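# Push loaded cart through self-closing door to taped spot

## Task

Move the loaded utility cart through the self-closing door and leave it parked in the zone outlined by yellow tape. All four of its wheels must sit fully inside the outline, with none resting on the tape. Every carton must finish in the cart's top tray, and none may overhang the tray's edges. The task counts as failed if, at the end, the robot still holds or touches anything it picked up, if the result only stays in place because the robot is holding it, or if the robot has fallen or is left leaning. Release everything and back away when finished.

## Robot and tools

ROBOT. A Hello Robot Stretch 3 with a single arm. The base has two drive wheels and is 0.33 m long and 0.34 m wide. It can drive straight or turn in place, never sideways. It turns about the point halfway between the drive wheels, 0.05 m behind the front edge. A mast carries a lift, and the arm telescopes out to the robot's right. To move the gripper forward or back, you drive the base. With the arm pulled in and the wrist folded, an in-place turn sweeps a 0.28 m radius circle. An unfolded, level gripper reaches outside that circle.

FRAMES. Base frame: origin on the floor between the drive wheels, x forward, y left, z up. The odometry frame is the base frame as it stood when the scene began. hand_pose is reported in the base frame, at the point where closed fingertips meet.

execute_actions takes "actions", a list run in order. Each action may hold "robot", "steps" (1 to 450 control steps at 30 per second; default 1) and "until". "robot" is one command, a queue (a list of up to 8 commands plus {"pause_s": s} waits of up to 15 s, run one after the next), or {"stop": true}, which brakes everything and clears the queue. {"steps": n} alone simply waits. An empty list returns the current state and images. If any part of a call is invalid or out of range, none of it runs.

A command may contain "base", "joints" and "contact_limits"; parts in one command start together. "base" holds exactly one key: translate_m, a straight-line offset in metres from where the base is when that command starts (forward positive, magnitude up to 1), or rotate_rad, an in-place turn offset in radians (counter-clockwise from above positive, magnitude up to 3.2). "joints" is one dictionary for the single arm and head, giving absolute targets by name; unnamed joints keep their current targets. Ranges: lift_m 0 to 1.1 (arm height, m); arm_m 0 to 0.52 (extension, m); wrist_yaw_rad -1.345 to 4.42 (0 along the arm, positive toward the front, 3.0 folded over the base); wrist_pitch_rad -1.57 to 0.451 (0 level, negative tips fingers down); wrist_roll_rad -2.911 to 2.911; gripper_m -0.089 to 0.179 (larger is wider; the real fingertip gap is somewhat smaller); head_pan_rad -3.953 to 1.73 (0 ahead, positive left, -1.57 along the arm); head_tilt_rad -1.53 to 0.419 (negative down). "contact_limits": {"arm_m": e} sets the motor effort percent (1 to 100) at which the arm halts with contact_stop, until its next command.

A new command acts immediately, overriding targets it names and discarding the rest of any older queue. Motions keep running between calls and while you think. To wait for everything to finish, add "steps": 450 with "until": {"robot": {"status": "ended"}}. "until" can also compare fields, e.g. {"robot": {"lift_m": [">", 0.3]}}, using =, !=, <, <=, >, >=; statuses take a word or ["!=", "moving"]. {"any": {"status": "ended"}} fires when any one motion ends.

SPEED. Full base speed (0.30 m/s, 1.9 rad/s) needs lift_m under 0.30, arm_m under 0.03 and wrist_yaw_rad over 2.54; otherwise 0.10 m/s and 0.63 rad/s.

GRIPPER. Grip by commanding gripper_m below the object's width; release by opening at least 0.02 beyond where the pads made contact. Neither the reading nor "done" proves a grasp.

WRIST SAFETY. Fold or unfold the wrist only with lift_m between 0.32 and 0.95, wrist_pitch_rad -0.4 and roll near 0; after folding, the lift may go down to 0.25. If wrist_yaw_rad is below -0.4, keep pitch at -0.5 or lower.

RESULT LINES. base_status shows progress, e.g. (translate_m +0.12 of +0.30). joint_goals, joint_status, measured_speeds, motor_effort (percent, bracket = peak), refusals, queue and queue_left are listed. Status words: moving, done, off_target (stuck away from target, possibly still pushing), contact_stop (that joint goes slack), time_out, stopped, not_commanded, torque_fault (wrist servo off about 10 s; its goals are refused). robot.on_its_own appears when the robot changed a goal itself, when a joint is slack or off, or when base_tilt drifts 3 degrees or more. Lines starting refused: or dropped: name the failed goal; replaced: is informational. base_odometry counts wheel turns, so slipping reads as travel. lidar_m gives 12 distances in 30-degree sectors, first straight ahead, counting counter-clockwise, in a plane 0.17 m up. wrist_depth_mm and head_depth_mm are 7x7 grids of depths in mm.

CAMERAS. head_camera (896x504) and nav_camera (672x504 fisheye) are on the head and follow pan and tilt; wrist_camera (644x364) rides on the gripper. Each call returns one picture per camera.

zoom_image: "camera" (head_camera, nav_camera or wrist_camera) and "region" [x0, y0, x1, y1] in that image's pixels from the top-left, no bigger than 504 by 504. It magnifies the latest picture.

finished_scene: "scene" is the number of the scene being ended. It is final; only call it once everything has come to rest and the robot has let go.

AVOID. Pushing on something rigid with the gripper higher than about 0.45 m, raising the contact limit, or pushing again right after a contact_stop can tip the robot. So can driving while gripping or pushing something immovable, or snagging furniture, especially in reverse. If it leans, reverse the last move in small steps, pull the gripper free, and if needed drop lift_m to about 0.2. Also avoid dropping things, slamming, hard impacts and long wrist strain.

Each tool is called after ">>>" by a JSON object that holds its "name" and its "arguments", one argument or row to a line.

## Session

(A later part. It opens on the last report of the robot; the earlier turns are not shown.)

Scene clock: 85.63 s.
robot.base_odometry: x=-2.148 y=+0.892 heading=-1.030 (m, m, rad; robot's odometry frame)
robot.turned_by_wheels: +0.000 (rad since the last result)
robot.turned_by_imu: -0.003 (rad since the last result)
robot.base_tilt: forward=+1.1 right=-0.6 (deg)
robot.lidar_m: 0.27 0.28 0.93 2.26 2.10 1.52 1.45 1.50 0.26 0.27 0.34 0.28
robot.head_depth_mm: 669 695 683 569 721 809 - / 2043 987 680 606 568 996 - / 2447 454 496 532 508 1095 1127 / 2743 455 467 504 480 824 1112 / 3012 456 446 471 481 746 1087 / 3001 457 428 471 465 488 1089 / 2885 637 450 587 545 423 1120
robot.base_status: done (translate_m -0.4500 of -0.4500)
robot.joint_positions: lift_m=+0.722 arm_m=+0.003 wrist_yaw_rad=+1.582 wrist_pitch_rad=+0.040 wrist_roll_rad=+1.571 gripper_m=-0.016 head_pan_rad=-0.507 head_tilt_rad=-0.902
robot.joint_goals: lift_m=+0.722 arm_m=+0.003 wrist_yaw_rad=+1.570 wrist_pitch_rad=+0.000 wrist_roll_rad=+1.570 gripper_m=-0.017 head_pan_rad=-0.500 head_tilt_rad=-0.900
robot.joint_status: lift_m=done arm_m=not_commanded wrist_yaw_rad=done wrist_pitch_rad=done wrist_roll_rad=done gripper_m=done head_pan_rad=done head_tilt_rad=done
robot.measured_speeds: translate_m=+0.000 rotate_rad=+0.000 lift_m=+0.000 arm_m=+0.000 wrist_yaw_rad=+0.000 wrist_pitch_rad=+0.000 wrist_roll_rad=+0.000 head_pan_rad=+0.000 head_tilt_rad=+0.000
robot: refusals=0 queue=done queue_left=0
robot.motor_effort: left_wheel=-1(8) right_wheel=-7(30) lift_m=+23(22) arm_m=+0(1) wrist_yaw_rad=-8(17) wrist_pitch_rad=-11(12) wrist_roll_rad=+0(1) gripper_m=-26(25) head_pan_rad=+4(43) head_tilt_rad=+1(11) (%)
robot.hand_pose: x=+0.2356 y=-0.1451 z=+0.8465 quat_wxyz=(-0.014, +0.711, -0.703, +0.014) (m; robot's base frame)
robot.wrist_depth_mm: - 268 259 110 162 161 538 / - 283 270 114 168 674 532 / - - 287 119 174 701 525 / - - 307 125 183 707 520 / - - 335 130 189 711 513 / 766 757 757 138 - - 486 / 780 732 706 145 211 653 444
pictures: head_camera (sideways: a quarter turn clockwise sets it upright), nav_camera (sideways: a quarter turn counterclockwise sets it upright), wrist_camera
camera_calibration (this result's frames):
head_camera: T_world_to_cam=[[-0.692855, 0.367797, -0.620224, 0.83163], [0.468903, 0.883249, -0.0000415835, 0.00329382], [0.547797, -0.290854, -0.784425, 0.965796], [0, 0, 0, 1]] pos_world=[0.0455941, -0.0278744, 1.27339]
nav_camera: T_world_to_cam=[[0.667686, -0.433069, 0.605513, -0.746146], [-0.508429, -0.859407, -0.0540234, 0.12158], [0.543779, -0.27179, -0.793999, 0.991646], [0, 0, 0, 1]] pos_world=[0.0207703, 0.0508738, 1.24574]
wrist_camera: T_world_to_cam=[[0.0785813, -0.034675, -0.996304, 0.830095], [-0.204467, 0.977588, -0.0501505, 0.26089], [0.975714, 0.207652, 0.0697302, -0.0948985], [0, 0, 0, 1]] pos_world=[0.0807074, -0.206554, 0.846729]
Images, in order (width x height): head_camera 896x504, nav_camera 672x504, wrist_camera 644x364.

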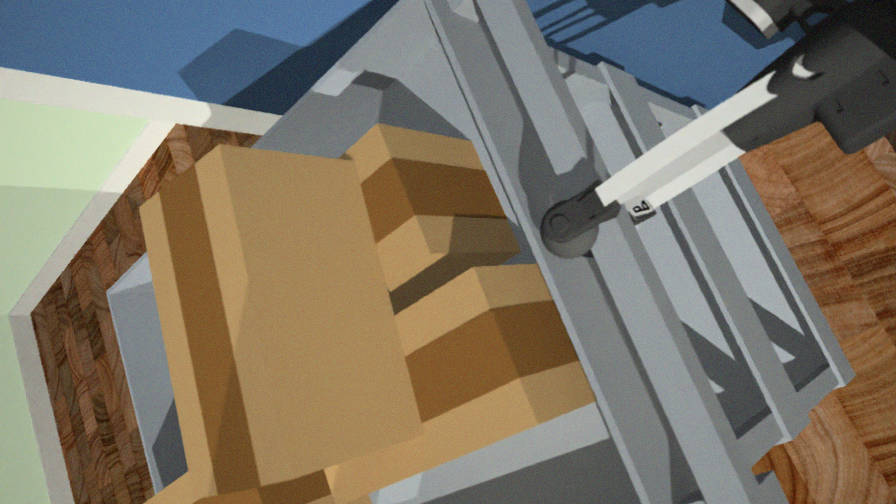

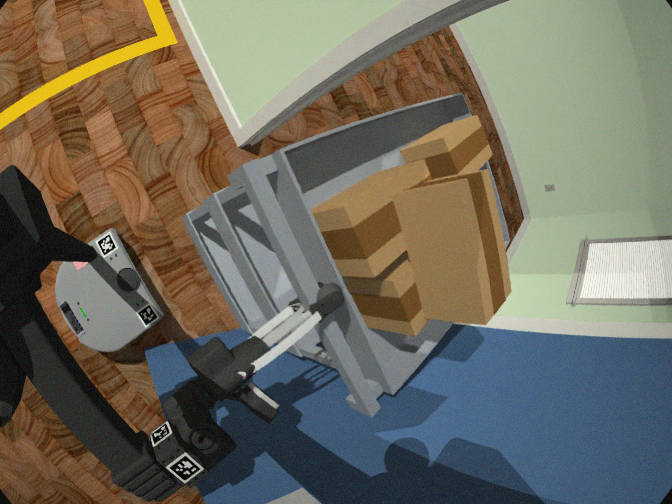

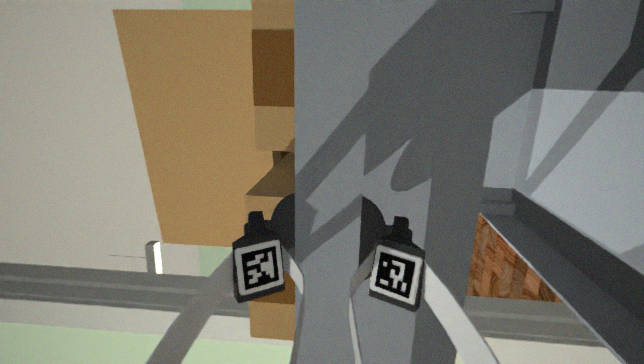

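>>> {"name": "execute_actions", "arguments": {
  "actions": [
    {"robot":{"base":{"translate_m":-0.5},"joints":{"head_pan_rad":1.2,"head_tilt_rad":-0.7}},"steps":450,"until":{"robot":{"status":"ended"}}}
  ]
}}

Scene clock: 94.63 s.
robot.base_odometry: x=-2.406 y=+1.320 heading=-1.030 (m, m, rad; robot's odometry frame)
robot.turned_by_wheels: +0.000 (rad since the last result)
robot.turned_by_imu: -0.003 (rad since the last result)
robot.base_tilt: forward=+1.1 right=-0.5 (deg)
robot.lidar_m: 0.21 0.21 1.61 2.24 1.39 1.00 0.96 0.99 1.33 1.51 0.48 0.25
robot.head_depth_mm: 1599 1711 1847 1906 1630 1380 1193 / 1858 2016 2187 2002 1640 1392 1200 / 2145 2386 2492 1991 1636 1381 1199 / 2126 2365 2552 1997 1650 1390 1201 / 2046 2281 2498 2018 1646 1396 1196 / 1976 2180 2393 2014 1660 1391 1211 / 1906 2118 2331 2014 1666 1401 1208
robot.base_status: done (translate_m -0.5000 of -0.5000)
robot.joint_positions: lift_m=+0.722 arm_m=+0.003 wrist_yaw_rad=+1.597 wrist_pitch_rad=+0.038 wrist_roll_rad=+1.572 gripper_m=-0.016 head_pan_rad=+1.193 head_tilt_rad=-0.705
robot.joint_goals: lift_m=+0.722 arm_m=+0.003 wrist_yaw_rad=+1.570 wrist_pitch_rad=+0.000 wrist_roll_rad=+1.570 gripper_m=-0.017 head_pan_rad=+1.200 head_tilt_rad=-0.700
robot.joint_status: lift_m=done arm_m=not_commanded wrist_yaw_rad=done wrist_pitch_rad=done wrist_roll_rad=done gripper_m=done head_pan_rad=done head_tilt_rad=done
robot.measured_speeds: translate_m=+0.000 rotate_rad=+0.000 lift_m=+0.000 arm_m=+0.000 wrist_yaw_rad=+0.000 wrist_pitch_rad=+0.000 wrist_roll_rad=+0.000 head_pan_rad=+0.000 head_tilt_rad=+0.000
robot: refusals=0 queue=done queue_left=0
robot.on_its_own: wrist_yaw_rad is at rest, and its effort (-18) is outside its rest range (-12 to +12)
robot.motor_effort: left_wheel=+0(6) right_wheel=-5(30) lift_m=+23(22) arm_m=+0(0) wrist_yaw_rad=-18(22) wrist_pitch_rad=-11(12) wrist_roll_rad=-1(1) gripper_m=-24(25) head_pan_rad=+4(43) head_tilt_rad=+3(15) (%)
robot.hand_pose: x=+0.2355 y=-0.1412 z=+0.8458 quat_wxyz=(-0.013, +0.716, -0.698, +0.013) (m; robot's base frame)
robot.wrist_depth_mm: - - - 140 198 - - / - - - 139 197 - 495 / - - 301 137 194 757 523 / - - 307 137 193 763 521 / - - 311 136 190 765 517 / - - 316 134 189 738 508 / - - 222 134 190 687 511
pictures: head_camera (sideways: a quarter turn clockwise sets it upright), nav_camera (sideways: a quarter turn counterclockwise sets it upright), wrist_camera
camera_calibration (this result's frames):
head_camera: T_world_to_cam=[[-0.224957, -0.607102, -0.762116, 1.01368], [-0.936139, 0.351611, -0.00376905, 0.0167178], [0.270256, 0.712598, -0.64743, 0.789321], [0, 0, 0, 1]] pos_world=[0.0303664, 0.0470617, 1.28364]
nav_camera: T_world_to_cam=[[0.293924, 0.593057, 0.749595, -0.931618], [0.921832, -0.383179, -0.0582997, 0.118438], [0.252654, 0.708136, -0.659325, 0.818278], [0, 0, 0, 1]] pos_world=[-0.042096, 0.0184336, 1.24475]
wrist_camera: T_world_to_cam=[[0.0767091, -0.0329269, -0.99651, 0.83049], [-0.219611, 0.974351, -0.0491, 0.259198], [0.972567, 0.222611, 0.0675105, -0.09084], [0, 0, 0, 1]] pos_world=[0.0815646, -0.204982, 0.846451]
Images, in order (width x height): head_camera 896x504, nav_camera 672x504, wrist_camera 644x364.

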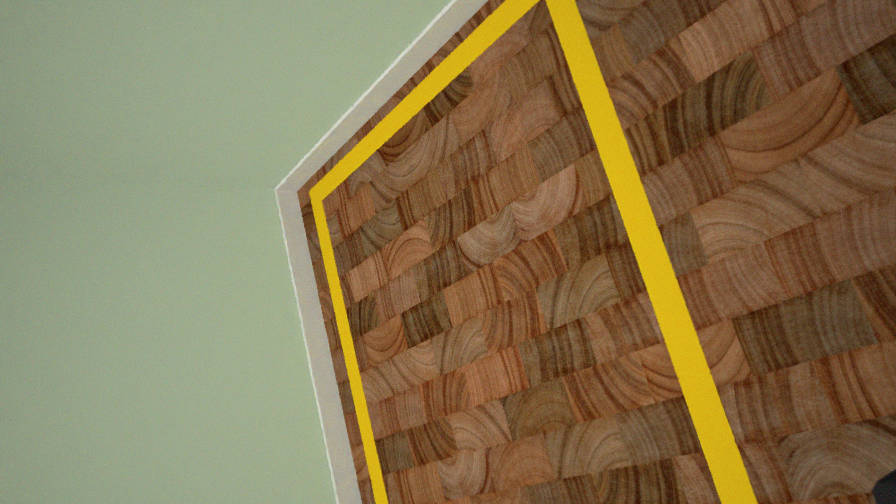

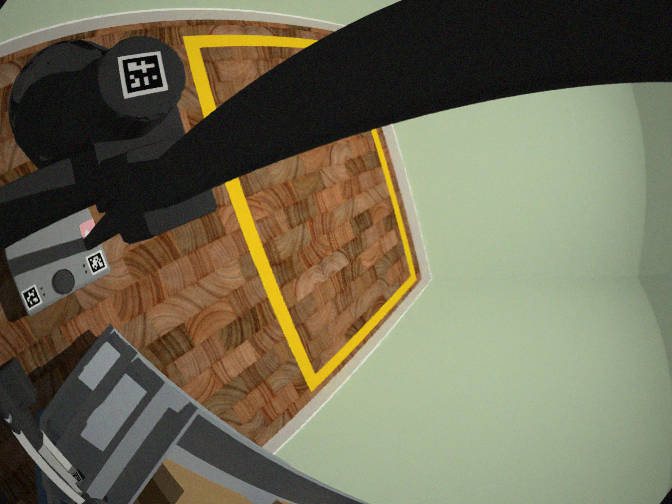

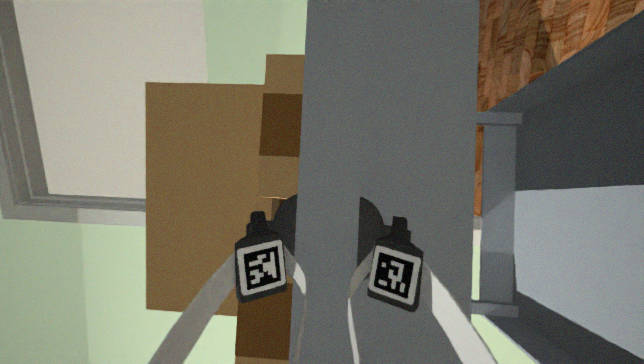

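>>> {"name": "execute_actions", "arguments": {
  "actions": [
    {"robot":[{"joints":{"gripper_m":0.06}},{"base":{"translate_m":0.025}},{"joints":{"gripper_m":-0.02}},{"base":{"translate_m":-0.25},"joints":{"head_pan_rad":-0.3,"head_tilt_rad":-0.9}},{"base":{"rotate_rad":-0.5}},{"base":{"translate_m":-0.25}}],"steps":450,"until":{"robot":{"status":"ended"}}},
    {"steps":300,"until":{"robot":{"status":"ended"}}}
  ]
}}

Scene clock: 116.33 s.
robot.base_odometry: x=-2.532 y=+1.763 heading=-1.530 (m, m, rad; robot's odometry frame)
robot.turned_by_wheels: -0.500 (rad since the last result)
robot.turned_by_imu: -0.502 (rad since the last result)
robot.base_tilt: forward=+1.2 right=-0.4 (deg)
robot.lidar_m: 0.17 0.15 1.71 2.20 1.94 0.73 0.54 0.52 0.55 0.75 1.64 0.32
robot.head_depth_mm: 1647 1851 1946 1654 1432 1261 1167 / 1786 2025 1961 1584 1436 1299 1113 / 1937 2177 1966 595 493 1224 1132 / 2063 2260 1965 627 524 433 1096 / 1892 2169 659 492 497 461 375 / 1746 1927 413 457 413 405 422 / 1601 1711 384 399 413 385 432
robot.base_status: done (translate_m -0.2500 of -0.2500)
robot.joint_positions: lift_m=+0.722 arm_m=+0.003 wrist_yaw_rad=+1.711 wrist_pitch_rad=+0.036 wrist_roll_rad=+1.575 gripper_m=-0.016 head_pan_rad=-0.294 head_tilt_rad=-0.891
robot.joint_goals: lift_m=+0.722 arm_m=+0.003 wrist_yaw_rad=+1.721 wrist_pitch_rad=+0.000 wrist_roll_rad=+1.570 gripper_m=-0.017 head_pan_rad=-0.300 head_tilt_rad=-0.900
robot.joint_status: lift_m=done arm_m=not_commanded wrist_yaw_rad=done wrist_pitch_rad=done wrist_roll_rad=done gripper_m=done head_pan_rad=done head_tilt_rad=done
robot.measured_speeds: translate_m=+0.000 rotate_rad=+0.000 lift_m=+0.000 arm_m=+0.000 wrist_yaw_rad=+0.000 wrist_pitch_rad=+0.000 wrist_roll_rad=+0.000 head_pan_rad=+0.000 head_tilt_rad=+0.000
robot: refusals=0 queue=done queue_left=0
robot.on_its_own: wrist_yaw_rad is held at +1.721, not at your +1.570, by its stall guard, which is not easing now
robot.motor_effort: left_wheel=-1(44) right_wheel=-4(30) lift_m=+22(23) arm_m=+1(1) wrist_yaw_rad=+8(39) wrist_pitch_rad=-10(13) wrist_roll_rad=-2(4) gripper_m=-21(99) head_pan_rad=-3(43) head_tilt_rad=-3(18) (%)
robot.hand_pose: x=+0.2331 y=-0.1120 z=+0.8455 quat_wxyz=(-0.014, +0.755, -0.656, +0.010) (m; robot's base frame)
robot.wrist_depth_mm: - - - - - - - / - - - 302 298 309 301 / - - - 270 271 - - / - - - 249 249 - 495 / - - 341 171 234 744 513 / - - 326 163 216 771 507 / - - 236 151 201 727 512
pictures: head_camera (sideways: a quarter turn clockwise sets it upright), nav_camera (sideways: a quarter turn counterclockwise sets it upright), wrist_camera
camera_calibration (this result's frames):
head_camera: T_world_to_cam=[[-0.747987, 0.210647, -0.6294, 0.843922], [0.27128, 0.9625, -0.000264818, 0.00478995], [0.605742, -0.170942, -0.777082, 0.955894], [0, 0, 0, 1]] pos_world=[0.0509176, -0.0189772, 1.27397]
nav_camera: T_world_to_cam=[[0.737372, -0.279818, 0.614804, -0.758676], [-0.314347, -0.947752, -0.0543387, 0.120808], [0.597887, -0.153194, -0.786806, 0.981963], [0, 0, 0, 1]] pos_world=[0.0102995, 0.0526351, 1.24562]
wrist_camera: T_world_to_cam=[[0.0779696, -0.0210564, -0.996733, 0.832512], [-0.329018, 0.943219, -0.0456634, 0.249351], [0.941099, 0.331504, 0.0666144, -0.0746286], [0, 0, 0, 1]] pos_world=[0.0873633, -0.192923, 0.84615]
Images, in order (width x height): head_camera 896x504, nav_camera 672x504, wrist_camera 644x364.

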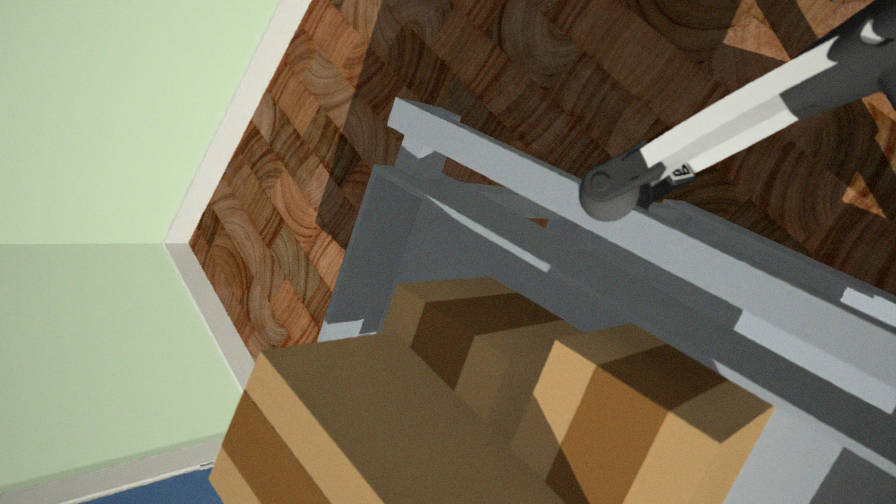

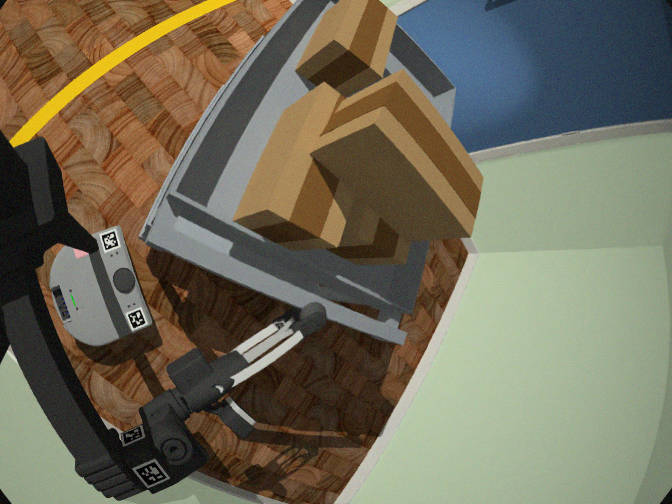

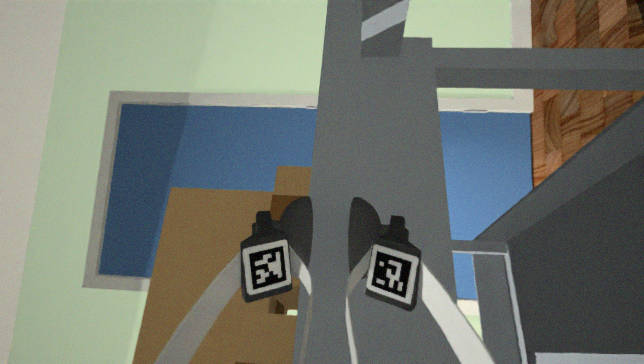

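>>> {"name": "execute_actions", "arguments": {
  "actions": [
    {"robot":[{"joints":{"gripper_m":0.09}},{"base":{"translate_m":-0.1}},{"joints":{"wrist_roll_rad":0,"wrist_pitch_rad":-0.4}},{"joints":{"wrist_yaw_rad":3.0,"gripper_m":0.03}},{"base":{"rotate_rad":-1.07},"joints":{"lift_m":0.27}},{"base":{"translate_m":0.8}},{"base":{"rotate_rad":1.57}},{"base":{"translate_m":0.65},"joints":{"head_pan_rad":1.4,"head_tilt_rad":-0.9}}],"steps":450,"until":{"robot":{"status":"ended"}}},
    {"steps":450,"until":{"robot":{"status":"ended"}}}
  ]
}}

Scene clock: 154.00 s.
robot.base_odometry: x=-2.887 y=+0.893 heading=-1.030 (m, m, rad; robot's odometry frame)
robot.turned_by_wheels: +0.500 (rad since the last result)
robot.turned_by_imu: +0.495 (rad since the last result)
robot.base_tilt: forward=+1.1 right=-0.4 (deg)
robot.lidar_m: 1.03 1.08 0.53 0.44 0.44 1.12 1.08 1.11 0.92 0.88 0.92 1.09
robot.head_depth_mm: 2071 2174 1936 1652 1431 1266 1132 / 2614 2398 721 1583 1409 1273 1132 / 2751 851 709 1023 1239 1270 1136 / 2657 847 743 1003 1123 1227 1131 / 2588 784 747 987 946 1183 1152 / 2613 754 748 621 911 1150 - / 2579 854 730 605 914 - 1110
robot.base_status: done (translate_m +0.6500 of +0.6500)
robot.joint_positions: lift_m=+0.270 arm_m=+0.003 wrist_yaw_rad=+2.998 wrist_pitch_rad=-0.414 wrist_roll_rad=+0.004 gripper_m=+0.030 head_pan_rad=+1.393 head_tilt_rad=-0.891
robot.joint_goals: lift_m=+0.270 arm_m=+0.003 wrist_yaw_rad=+3.000 wrist_pitch_rad=-0.400 wrist_roll_rad=+0.000 gripper_m=+0.030 head_pan_rad=+1.400 head_tilt_rad=-0.900
robot.joint_status: lift_m=done arm_m=not_commanded wrist_yaw_rad=done wrist_pitch_rad=done wrist_roll_rad=done gripper_m=done head_pan_rad=done head_tilt_rad=done
robot.measured_speeds: translate_m=+0.000 rotate_rad=+0.000 lift_m=+0.000 arm_m=+0.000 wrist_yaw_rad=+0.000 wrist_pitch_rad=+0.000 wrist_roll_rad=+0.000 head_pan_rad=+0.000 head_tilt_rad=+0.000
robot: refusals=0 queue=done queue_left=0
robot.motor_effort: left_wheel=-3(6) right_wheel=+4(13) lift_m=+12(21) arm_m=+0(0) wrist_yaw_rad=+2(8) wrist_pitch_rad=+4(9) wrist_roll_rad=-2(4) gripper_m=-1(88) head_pan_rad=+3(44) head_tilt_rad=-3(5) (%)
robot.hand_pose: x=+0.0110 y=+0.0747 z=+0.2841 quat_wxyz=(+0.195, +0.702, +0.095, +0.679) (m; robot's base frame)
robot.wrist_depth_mm: - - - 997 - - - / - 663 754 768 624 - - / 890 450 534 583 754 896 882 / 693 545 702 695 698 716 688 / 572 559 - 576 601 579 584 / 486 495 - - - 493 490 / - - - - 428 426 420
pictures: head_camera (sideways: a quarter turn clockwise sets it upright), nav_camera (sideways: a quarter turn counterclockwise sets it upright), wrist_camera
camera_calibration (this result's frames):
head_camera: T_world_to_cam=[[-0.122528, -0.767361, -0.6294, 0.840106], [-0.987457, 0.157889, -0.000264818, 0.0124683], [0.0995784, 0.621473, -0.777082, 0.958982], [0, 0, 0, 1]] pos_world=[0.0197545, 0.0467151, 1.27397]
nav_camera: T_world_to_cam=[[0.192464, 0.764836, 0.614804, -0.755352], [0.9778, -0.202374, -0.0543387, 0.112926], [0.0828605, 0.611613, -0.786806, 0.985104], [0, 0, 0, 1]] pos_world=[-0.0466671, -0.00192972, 1.24562]
wrist_camera: T_world_to_cam=[[0.995338, -0.0954301, 0.014008, 0.00248712], [-0.0434604, -0.573385, -0.818132, 0.304133], [0.0861064, 0.813709, -0.574859, 0.265509], [0, 0, 0, 1]] pos_world=[-0.0121198, -0.0414243, 0.401416]
Images, in order (width x height): head_camera 896x504, nav_camera 672x504, wrist_camera 644x364.

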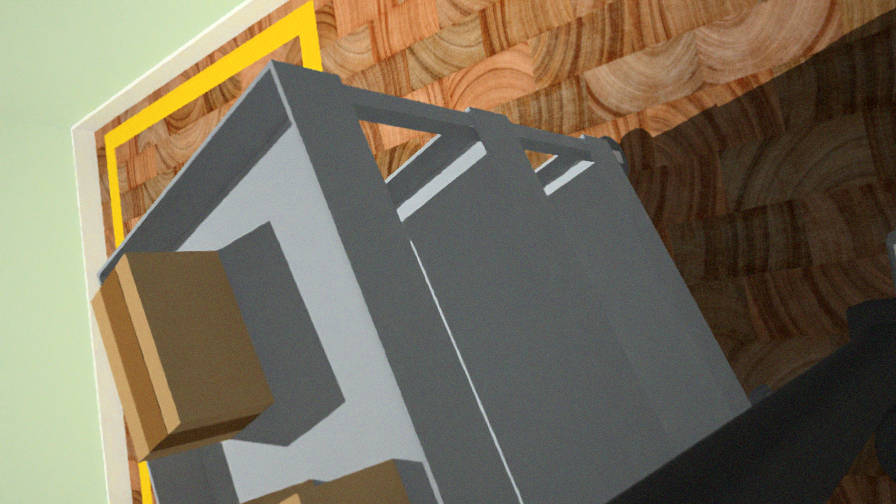

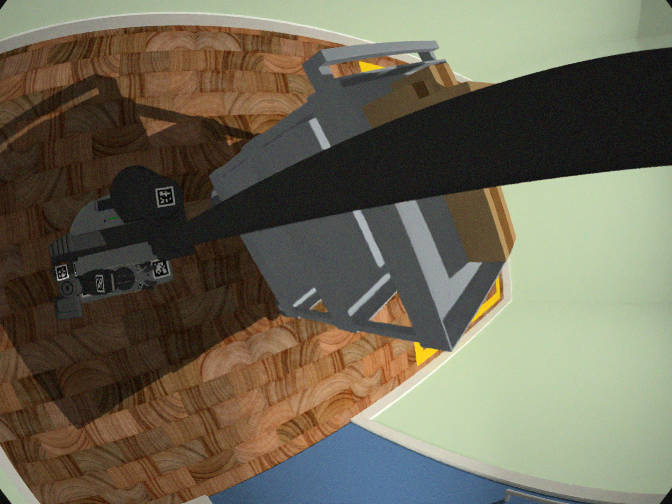

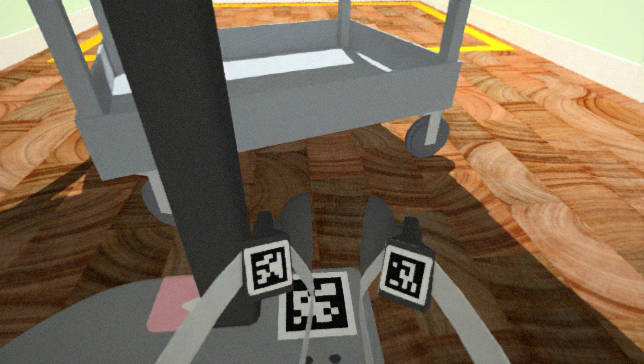

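>>> {"name": "execute_actions", "arguments": {
  "actions": [
    {"robot":[{"base":{"translate_m":-0.05}},{"base":{"rotate_rad":1.57},"joints":{"head_pan_rad":0,"head_tilt_rad":-1.1}},{"base":{"translate_m":0.28}},{"joints":{"lift_m":0.33}},{"base":{"translate_m":0.5}}],"steps":450,"until":{"robot":{"status":"ended"}}}
  ]
}}

Scene clock: 174.77 s.
robot.base_odometry: x=-2.244 y=+1.337 heading=+0.541 (m, m, rad; robot's odometry frame)
robot.turned_by_wheels: +1.571 (rad since the last result)
robot.turned_by_imu: +1.571 (rad since the last result)
robot.base_tilt: forward=+1.2 right=-0.7 (deg)
robot.lidar_m: - - 0.15 0.18 1.09 1.45 1.66 1.57 1.12 1.06 0.25 0.15
robot.head_depth_mm: 2022 553 595 537 494 1166 1102 / 2021 521 584 537 489 1073 1133 / 2014 505 571 538 490 756 1139 / 2023 506 556 539 492 468 1140 / 2032 624 600 541 492 462 1012 / 2036 644 575 413 474 452 1081 / 2032 383 317 314 429 453 1082
robot.base_status: done (translate_m +0.4999 of +0.5000)
robot.joint_positions: lift_m=+0.330 arm_m=+0.003 wrist_yaw_rad=+2.998 wrist_pitch_rad=-0.414 wrist_roll_rad=+0.004 gripper_m=+0.030 head_pan_rad=+0.006 head_tilt_rad=-1.091
robot.joint_goals: lift_m=+0.330 arm_m=+0.003 wrist_yaw_rad=+3.000 wrist_pitch_rad=-0.400 wrist_roll_rad=+0.000 gripper_m=+0.030 head_pan_rad=+0.000 head_tilt_rad=-1.100
robot.joint_status: lift_m=done arm_m=not_commanded wrist_yaw_rad=done wrist_pitch_rad=done wrist_roll_rad=done gripper_m=done head_pan_rad=done head_tilt_rad=done
robot.measured_speeds: translate_m=+0.000 rotate_rad=+0.000 lift_m=+0.000 arm_m=+0.000 wrist_yaw_rad=+0.000 wrist_pitch_rad=+0.000 wrist_roll_rad=+0.000 head_pan_rad=+0.000 head_tilt_rad=+0.000
robot: refusals=0 queue=done queue_left=0
robot.motor_effort: left_wheel=+14(46) right_wheel=+0(14) lift_m=+26(27) arm_m=+0(0) wrist_yaw_rad=+1(2) wrist_pitch_rad=+4(4) wrist_roll_rad=-2(2) gripper_m=-1(0) head_pan_rad=-3(46) head_tilt_rad=-3(21) (%)
robot.hand_pose: x=+0.0109 y=+0.0746 z=+0.3431 quat_wxyz=(+0.195, +0.702, +0.095, +0.679) (m; robot's base frame)
robot.wrist_depth_mm: 973 - - - - - - / - - - - - - - / - - - 977 - - 528 / 819 784 795 771 808 498 516 / 654 669 - 361 440 451 440 / 562 557 - 545 - 379 382 / 489 522 - - 315 331 329
pictures: head_camera (sideways: a quarter turn clockwise sets it upright), nav_camera (sideways: a quarter turn counterclockwise sets it upright), wrist_camera
camera_calibration (this result's frames):
head_camera: T_world_to_cam=[[-0.886411, -0.0200867, -0.462463, 0.627291], [-0.0244871, 0.999694, 0.00351403, 0.00167493], [0.462251, 0.0144393, -0.886631, 1.09917], [0, 0, 0, 1]] pos_world=[0.0479838, -0.00494549, 1.26466]
nav_camera: T_world_to_cam=[[0.893583, -0.049155, 0.446198, -0.539984], [-0.0309565, -0.998368, -0.0479889, 0.110799], [0.447829, 0.0290694, -0.893647, 1.12175], [0, 0, 0, 1]] pos_world=[-0.0164032, 0.0514666, 1.24871]
wrist_camera: T_world_to_cam=[[0.995382, -0.0949656, 0.0139923, 0.00173443], [-0.043242, -0.573749, -0.817889, 0.352337], [0.0856993, 0.813507, -0.575207, 0.299638], [0, 0, 0, 1]] pos_world=[-0.0121694, -0.0414394, 0.460501]
Images, in order (width x height): head_camera 896x504, nav_camera 672x504, wrist_camera 644x364.

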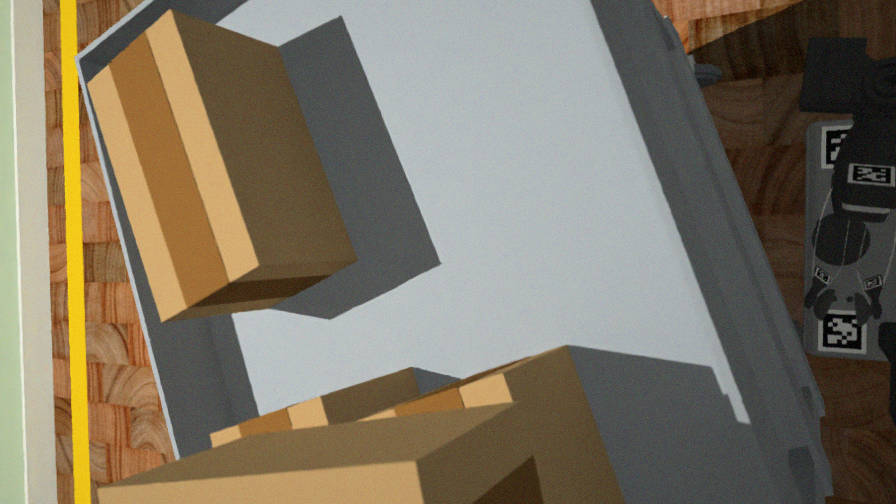

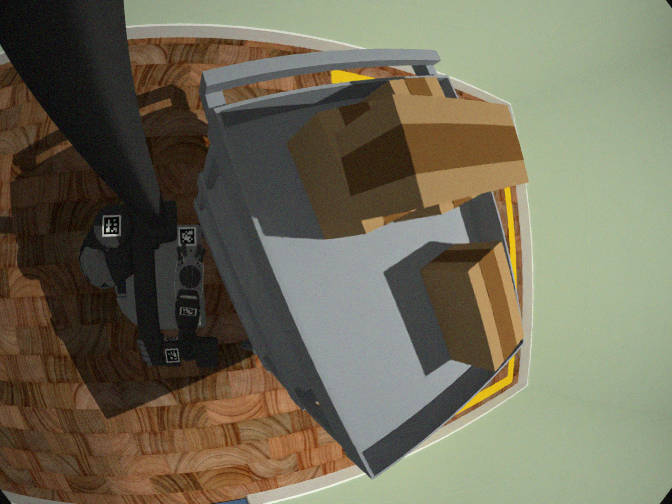

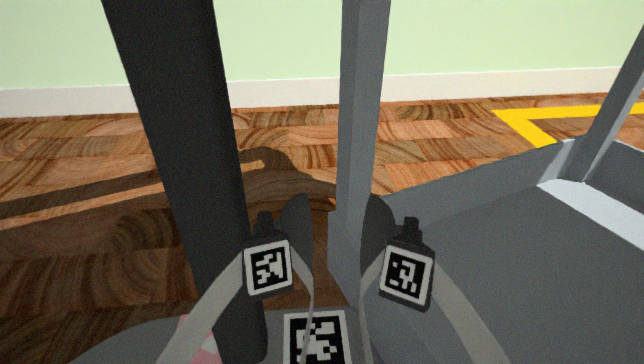

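>>> {"name": "execute_actions", "arguments": {
  "actions": [
    {"robot":{"base":{"translate_m":0.55}},"steps":450,"until":{"robot":{"status":"ended"}}}
  ]
}}

Scene clock: 183.67 s.
robot.base_odometry: x=-1.773 y=+1.621 heading=+0.541 (m, m, rad; robot's odometry frame)
robot.turned_by_wheels: +0.000 (rad since the last result)
robot.turned_by_imu: -0.001 (rad since the last result)
robot.base_tilt: forward=+1.1 right=-0.6 (deg)
robot.lidar_m: - - 0.15 0.17 1.10 1.48 2.20 1.54 1.09 1.05 0.30 0.15
robot.head_depth_mm: 1548 614 595 537 501 1181 1102 / 1478 531 594 537 491 1153 1131 / 1506 514 580 538 490 774 1142 / 1541 506 565 540 491 705 1140 / 1581 528 591 540 493 463 1003 / 1570 642 602 526 475 457 1080 / 1562 601 359 328 436 453 1084
robot.base_status: done (translate_m +0.5499 of +0.5500)
robot.joint_positions: lift_m=+0.330 arm_m=+0.003 wrist_yaw_rad=+2.998 wrist_pitch_rad=-0.414 wrist_roll_rad=+0.004 gripper_m=+0.030 head_pan_rad=+0.006 head_tilt_rad=-1.091
robot.joint_goals: lift_m=+0.330 arm_m=+0.003 wrist_yaw_rad=+3.000 wrist_pitch_rad=-0.400 wrist_roll_rad=+0.000 gripper_m=+0.030 head_pan_rad=+0.000 head_tilt_rad=-1.100
robot.joint_status: lift_m=done arm_m=not_commanded wrist_yaw_rad=done wrist_pitch_rad=done wrist_roll_rad=done gripper_m=done head_pan_rad=done head_tilt_rad=done
robot.measured_speeds: translate_m=+0.000 rotate_rad=+0.000 lift_m=+0.000 arm_m=+0.000 wrist_yaw_rad=+0.000 wrist_pitch_rad=+0.000 wrist_roll_rad=+0.000 head_pan_rad=+0.000 head_tilt_rad=+0.000
robot: refusals=0 queue=done queue_left=0
robot.motor_effort: left_wheel=+14(24) right_wheel=+1(5) lift_m=+26(26) arm_m=+0(0) wrist_yaw_rad=+1(1) wrist_pitch_rad=+4(4) wrist_roll_rad=-2(2) gripper_m=+1(0) head_pan_rad=-3(3) head_tilt_rad=-3(3) (%)
robot.hand_pose: x=+0.0109 y=+0.0746 z=+0.3431 quat_wxyz=(+0.195, +0.702, +0.095, +0.679) (m; robot's base frame)
robot.wrist_depth_mm: - - - - - - - / - - - - - - - / - - - 913 - - 548 / 807 805 814 753 792 500 521 / 659 669 - 356 449 447 445 / 561 564 - 543 - 380 385 / 488 518 - - 312 331 332
pictures: head_camera (sideways: a quarter turn clockwise sets it upright), nav_camera (sideways: a quarter turn counterclockwise sets it upright), wrist_camera
camera_calibration (this result's frames):
head_camera: T_world_to_cam=[[-0.886411, -0.0200891, -0.462462, 0.627289], [-0.0244898, 0.999694, 0.00351405, 0.0016749], [0.46225, 0.0144405, -0.886632, 1.09918], [0, 0, 0, 1]] pos_world=[0.0479837, -0.00494537, 1.26466]
nav_camera: T_world_to_cam=[[0.893584, -0.0491526, 0.446197, -0.539982], [-0.0309539, -0.998368, -0.0479889, 0.110799], [0.447828, 0.0290706, -0.893647, 1.12175], [0, 0, 0, 1]] pos_world=[-0.0164034, 0.0514666, 1.24871]
wrist_camera: T_world_to_cam=[[0.995382, -0.0949656, 0.0139923, 0.00173444], [-0.043242, -0.57375, -0.817888, 0.352337], [0.0856993, 0.813507, -0.575207, 0.299638], [0, 0, 0, 1]] pos_world=[-0.0121694, -0.0414394, 0.460501]
Images, in order (width x height): head_camera 896x504, nav_camera 672x504, wrist_camera 644x364.

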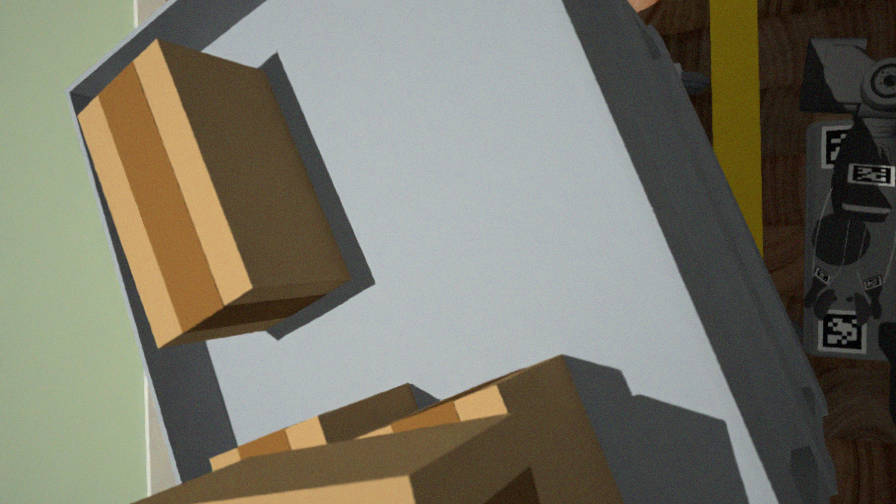

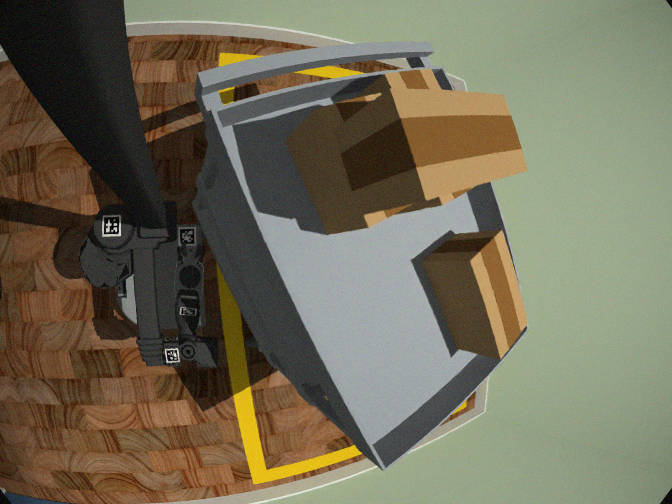

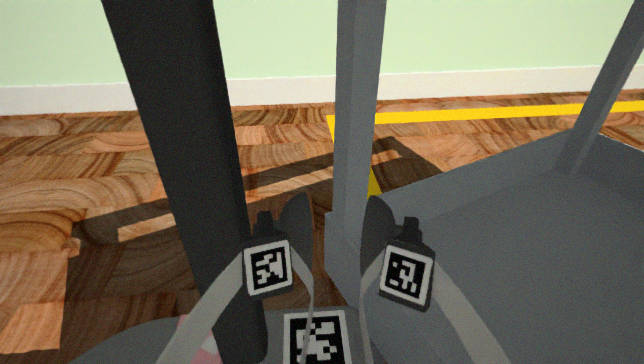

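>>> {"name": "execute_actions", "arguments": {
  "actions": [
    {"robot":[{"base":{"translate_m":0.36}},{"base":{"translate_m":-0.6},"joints":{"head_tilt_rad":-0.8}}],"steps":450,"until":{"robot":{"status":"ended"}}}
  ]
}}

Scene clock: 197.93 s.
robot.base_odometry: x=-1.979 y=+1.497 heading=+0.540 (m, m, rad; robot's odometry frame)
robot.turned_by_wheels: -0.001 (rad since the last result)
robot.turned_by_imu: -0.004 (rad since the last result)
robot.base_tilt: forward=+1.2 right=-0.8 (deg)
robot.lidar_m: 0.66 0.65 1.12 1.07 1.09 1.46 1.96 1.53 1.10 1.05 1.09 0.85
robot.head_depth_mm: 1595 993 2000 1707 1523 1310 1155 / 1597 1031 1202 1193 1417 1320 1156 / 1541 1004 858 1164 1405 1312 1155 / 1572 970 832 1142 1351 1316 1158 / 1562 961 792 1139 1289 1291 1155 / 793 740 777 1083 1239 1321 1162 / 1554 862 831 1727 1537 1322 1159
robot.base_status: done (translate_m -0.6000 of -0.6000)
robot.joint_positions: lift_m=+0.330 arm_m=+0.003 wrist_yaw_rad=+2.998 wrist_pitch_rad=-0.414 wrist_roll_rad=+0.004 gripper_m=+0.030 head_pan_rad=+0.006 head_tilt_rad=-0.803
robot.joint_goals: lift_m=+0.330 arm_m=+0.003 wrist_yaw_rad=+3.000 wrist_pitch_rad=-0.400 wrist_roll_rad=+0.000 gripper_m=+0.030 head_pan_rad=+0.000 head_tilt_rad=-0.800
robot.joint_status: lift_m=done arm_m=not_commanded wrist_yaw_rad=done wrist_pitch_rad=done wrist_roll_rad=done gripper_m=done head_pan_rad=done head_tilt_rad=done
robot.measured_speeds: translate_m=+0.000 rotate_rad=+0.000 lift_m=+0.000 arm_m=+0.000 wrist_yaw_rad=+0.000 wrist_pitch_rad=+0.000 wrist_roll_rad=+0.000 head_pan_rad=+0.000 head_tilt_rad=+0.000
robot: refusals=0 queue=done queue_left=0
robot.motor_effort: left_wheel=-1(23) right_wheel=+1(6) lift_m=+26(26) arm_m=-1(0) wrist_yaw_rad=+1(2) wrist_pitch_rad=+4(5) wrist_roll_rad=-2(2) gripper_m=+0(0) head_pan_rad=-3(3) head_tilt_rad=+2(20) (%)
robot.hand_pose: x=+0.0109 y=+0.0746 z=+0.3431 quat_wxyz=(+0.195, +0.702, +0.095, +0.679) (m; robot's base frame)
robot.wrist_depth_mm: 968 - - - - - - / - - - - - - - / - - - - - - - / 798 794 797 820 805 820 792 / 658 651 - 670 669 676 658 / 569 563 - 569 - 572 547 / 498 504 - - 492 489 490
pictures: head_camera (sideways: a quarter turn clockwise sets it upright), nav_camera (sideways: a quarter turn counterclockwise sets it upright), wrist_camera
camera_calibration (this result's frames):
head_camera: T_world_to_cam=[[-0.719092, -0.0191114, -0.694652, 0.928772], [-0.0247169, 0.999693, -0.00191716, 0.00874683], [0.694475, 0.0157911, -0.719343, 0.880269], [0, 0, 0, 1]] pos_world=[0.0567634, -0.00489441, 1.27841]
nav_camera: T_world_to_cam=[[0.730594, -0.0501051, 0.680971, -0.84485], [-0.0158572, -0.99828, -0.0564396, 0.121728], [0.682628, 0.0304361, -0.730132, 0.907749], [0, 0, 0, 1]] pos_world=[-0.000482042, 0.0515594, 1.24497]
wrist_camera: T_world_to_cam=[[0.995382, -0.0949656, 0.0139922, 0.00173449], [-0.0432421, -0.57375, -0.817889, 0.352337], [0.0856993, 0.813507, -0.575207, 0.299638], [0, 0, 0, 1]] pos_world=[-0.0121694, -0.0414394, 0.460501]
Images, in order (width x height): head_camera 896x504, nav_camera 672x504, wrist_camera 644x364.

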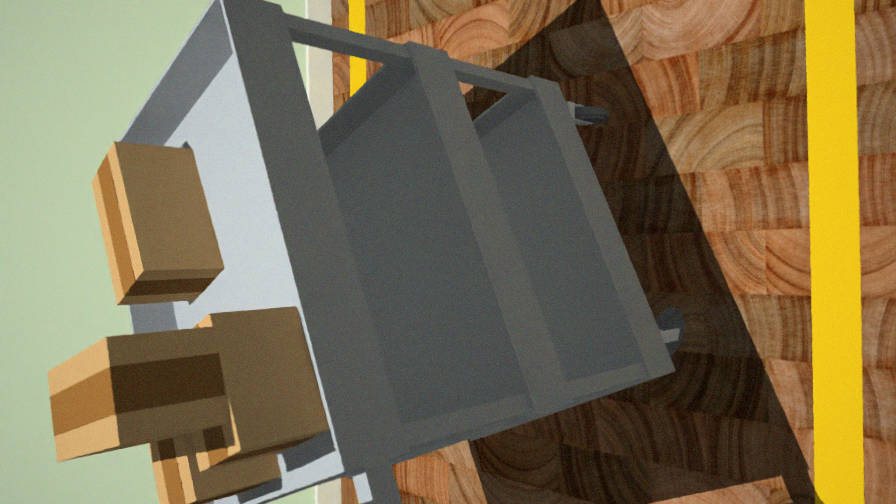

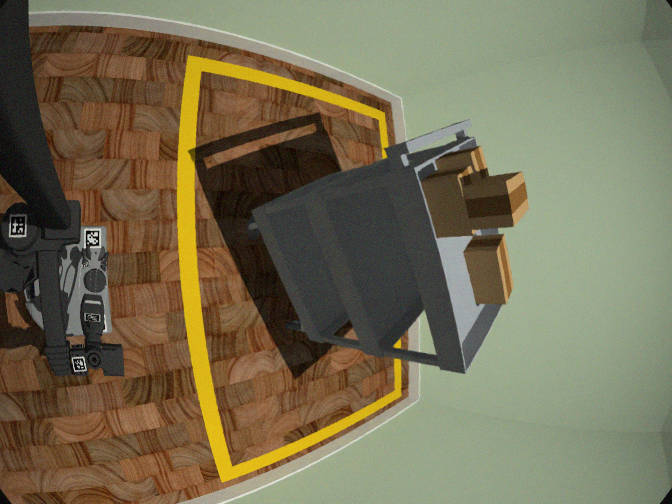

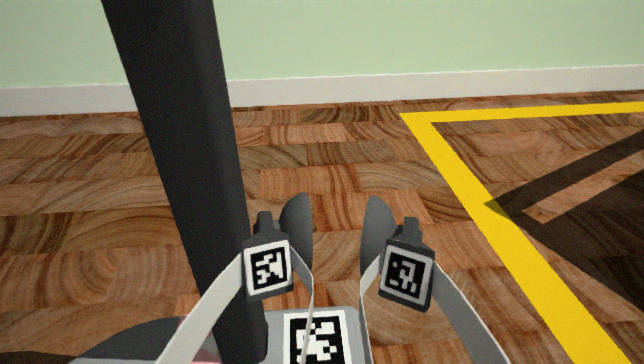

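>>> {"name": "finished_scene", "arguments": {
  "scene": 2
}}

The scene is finished: the task was done.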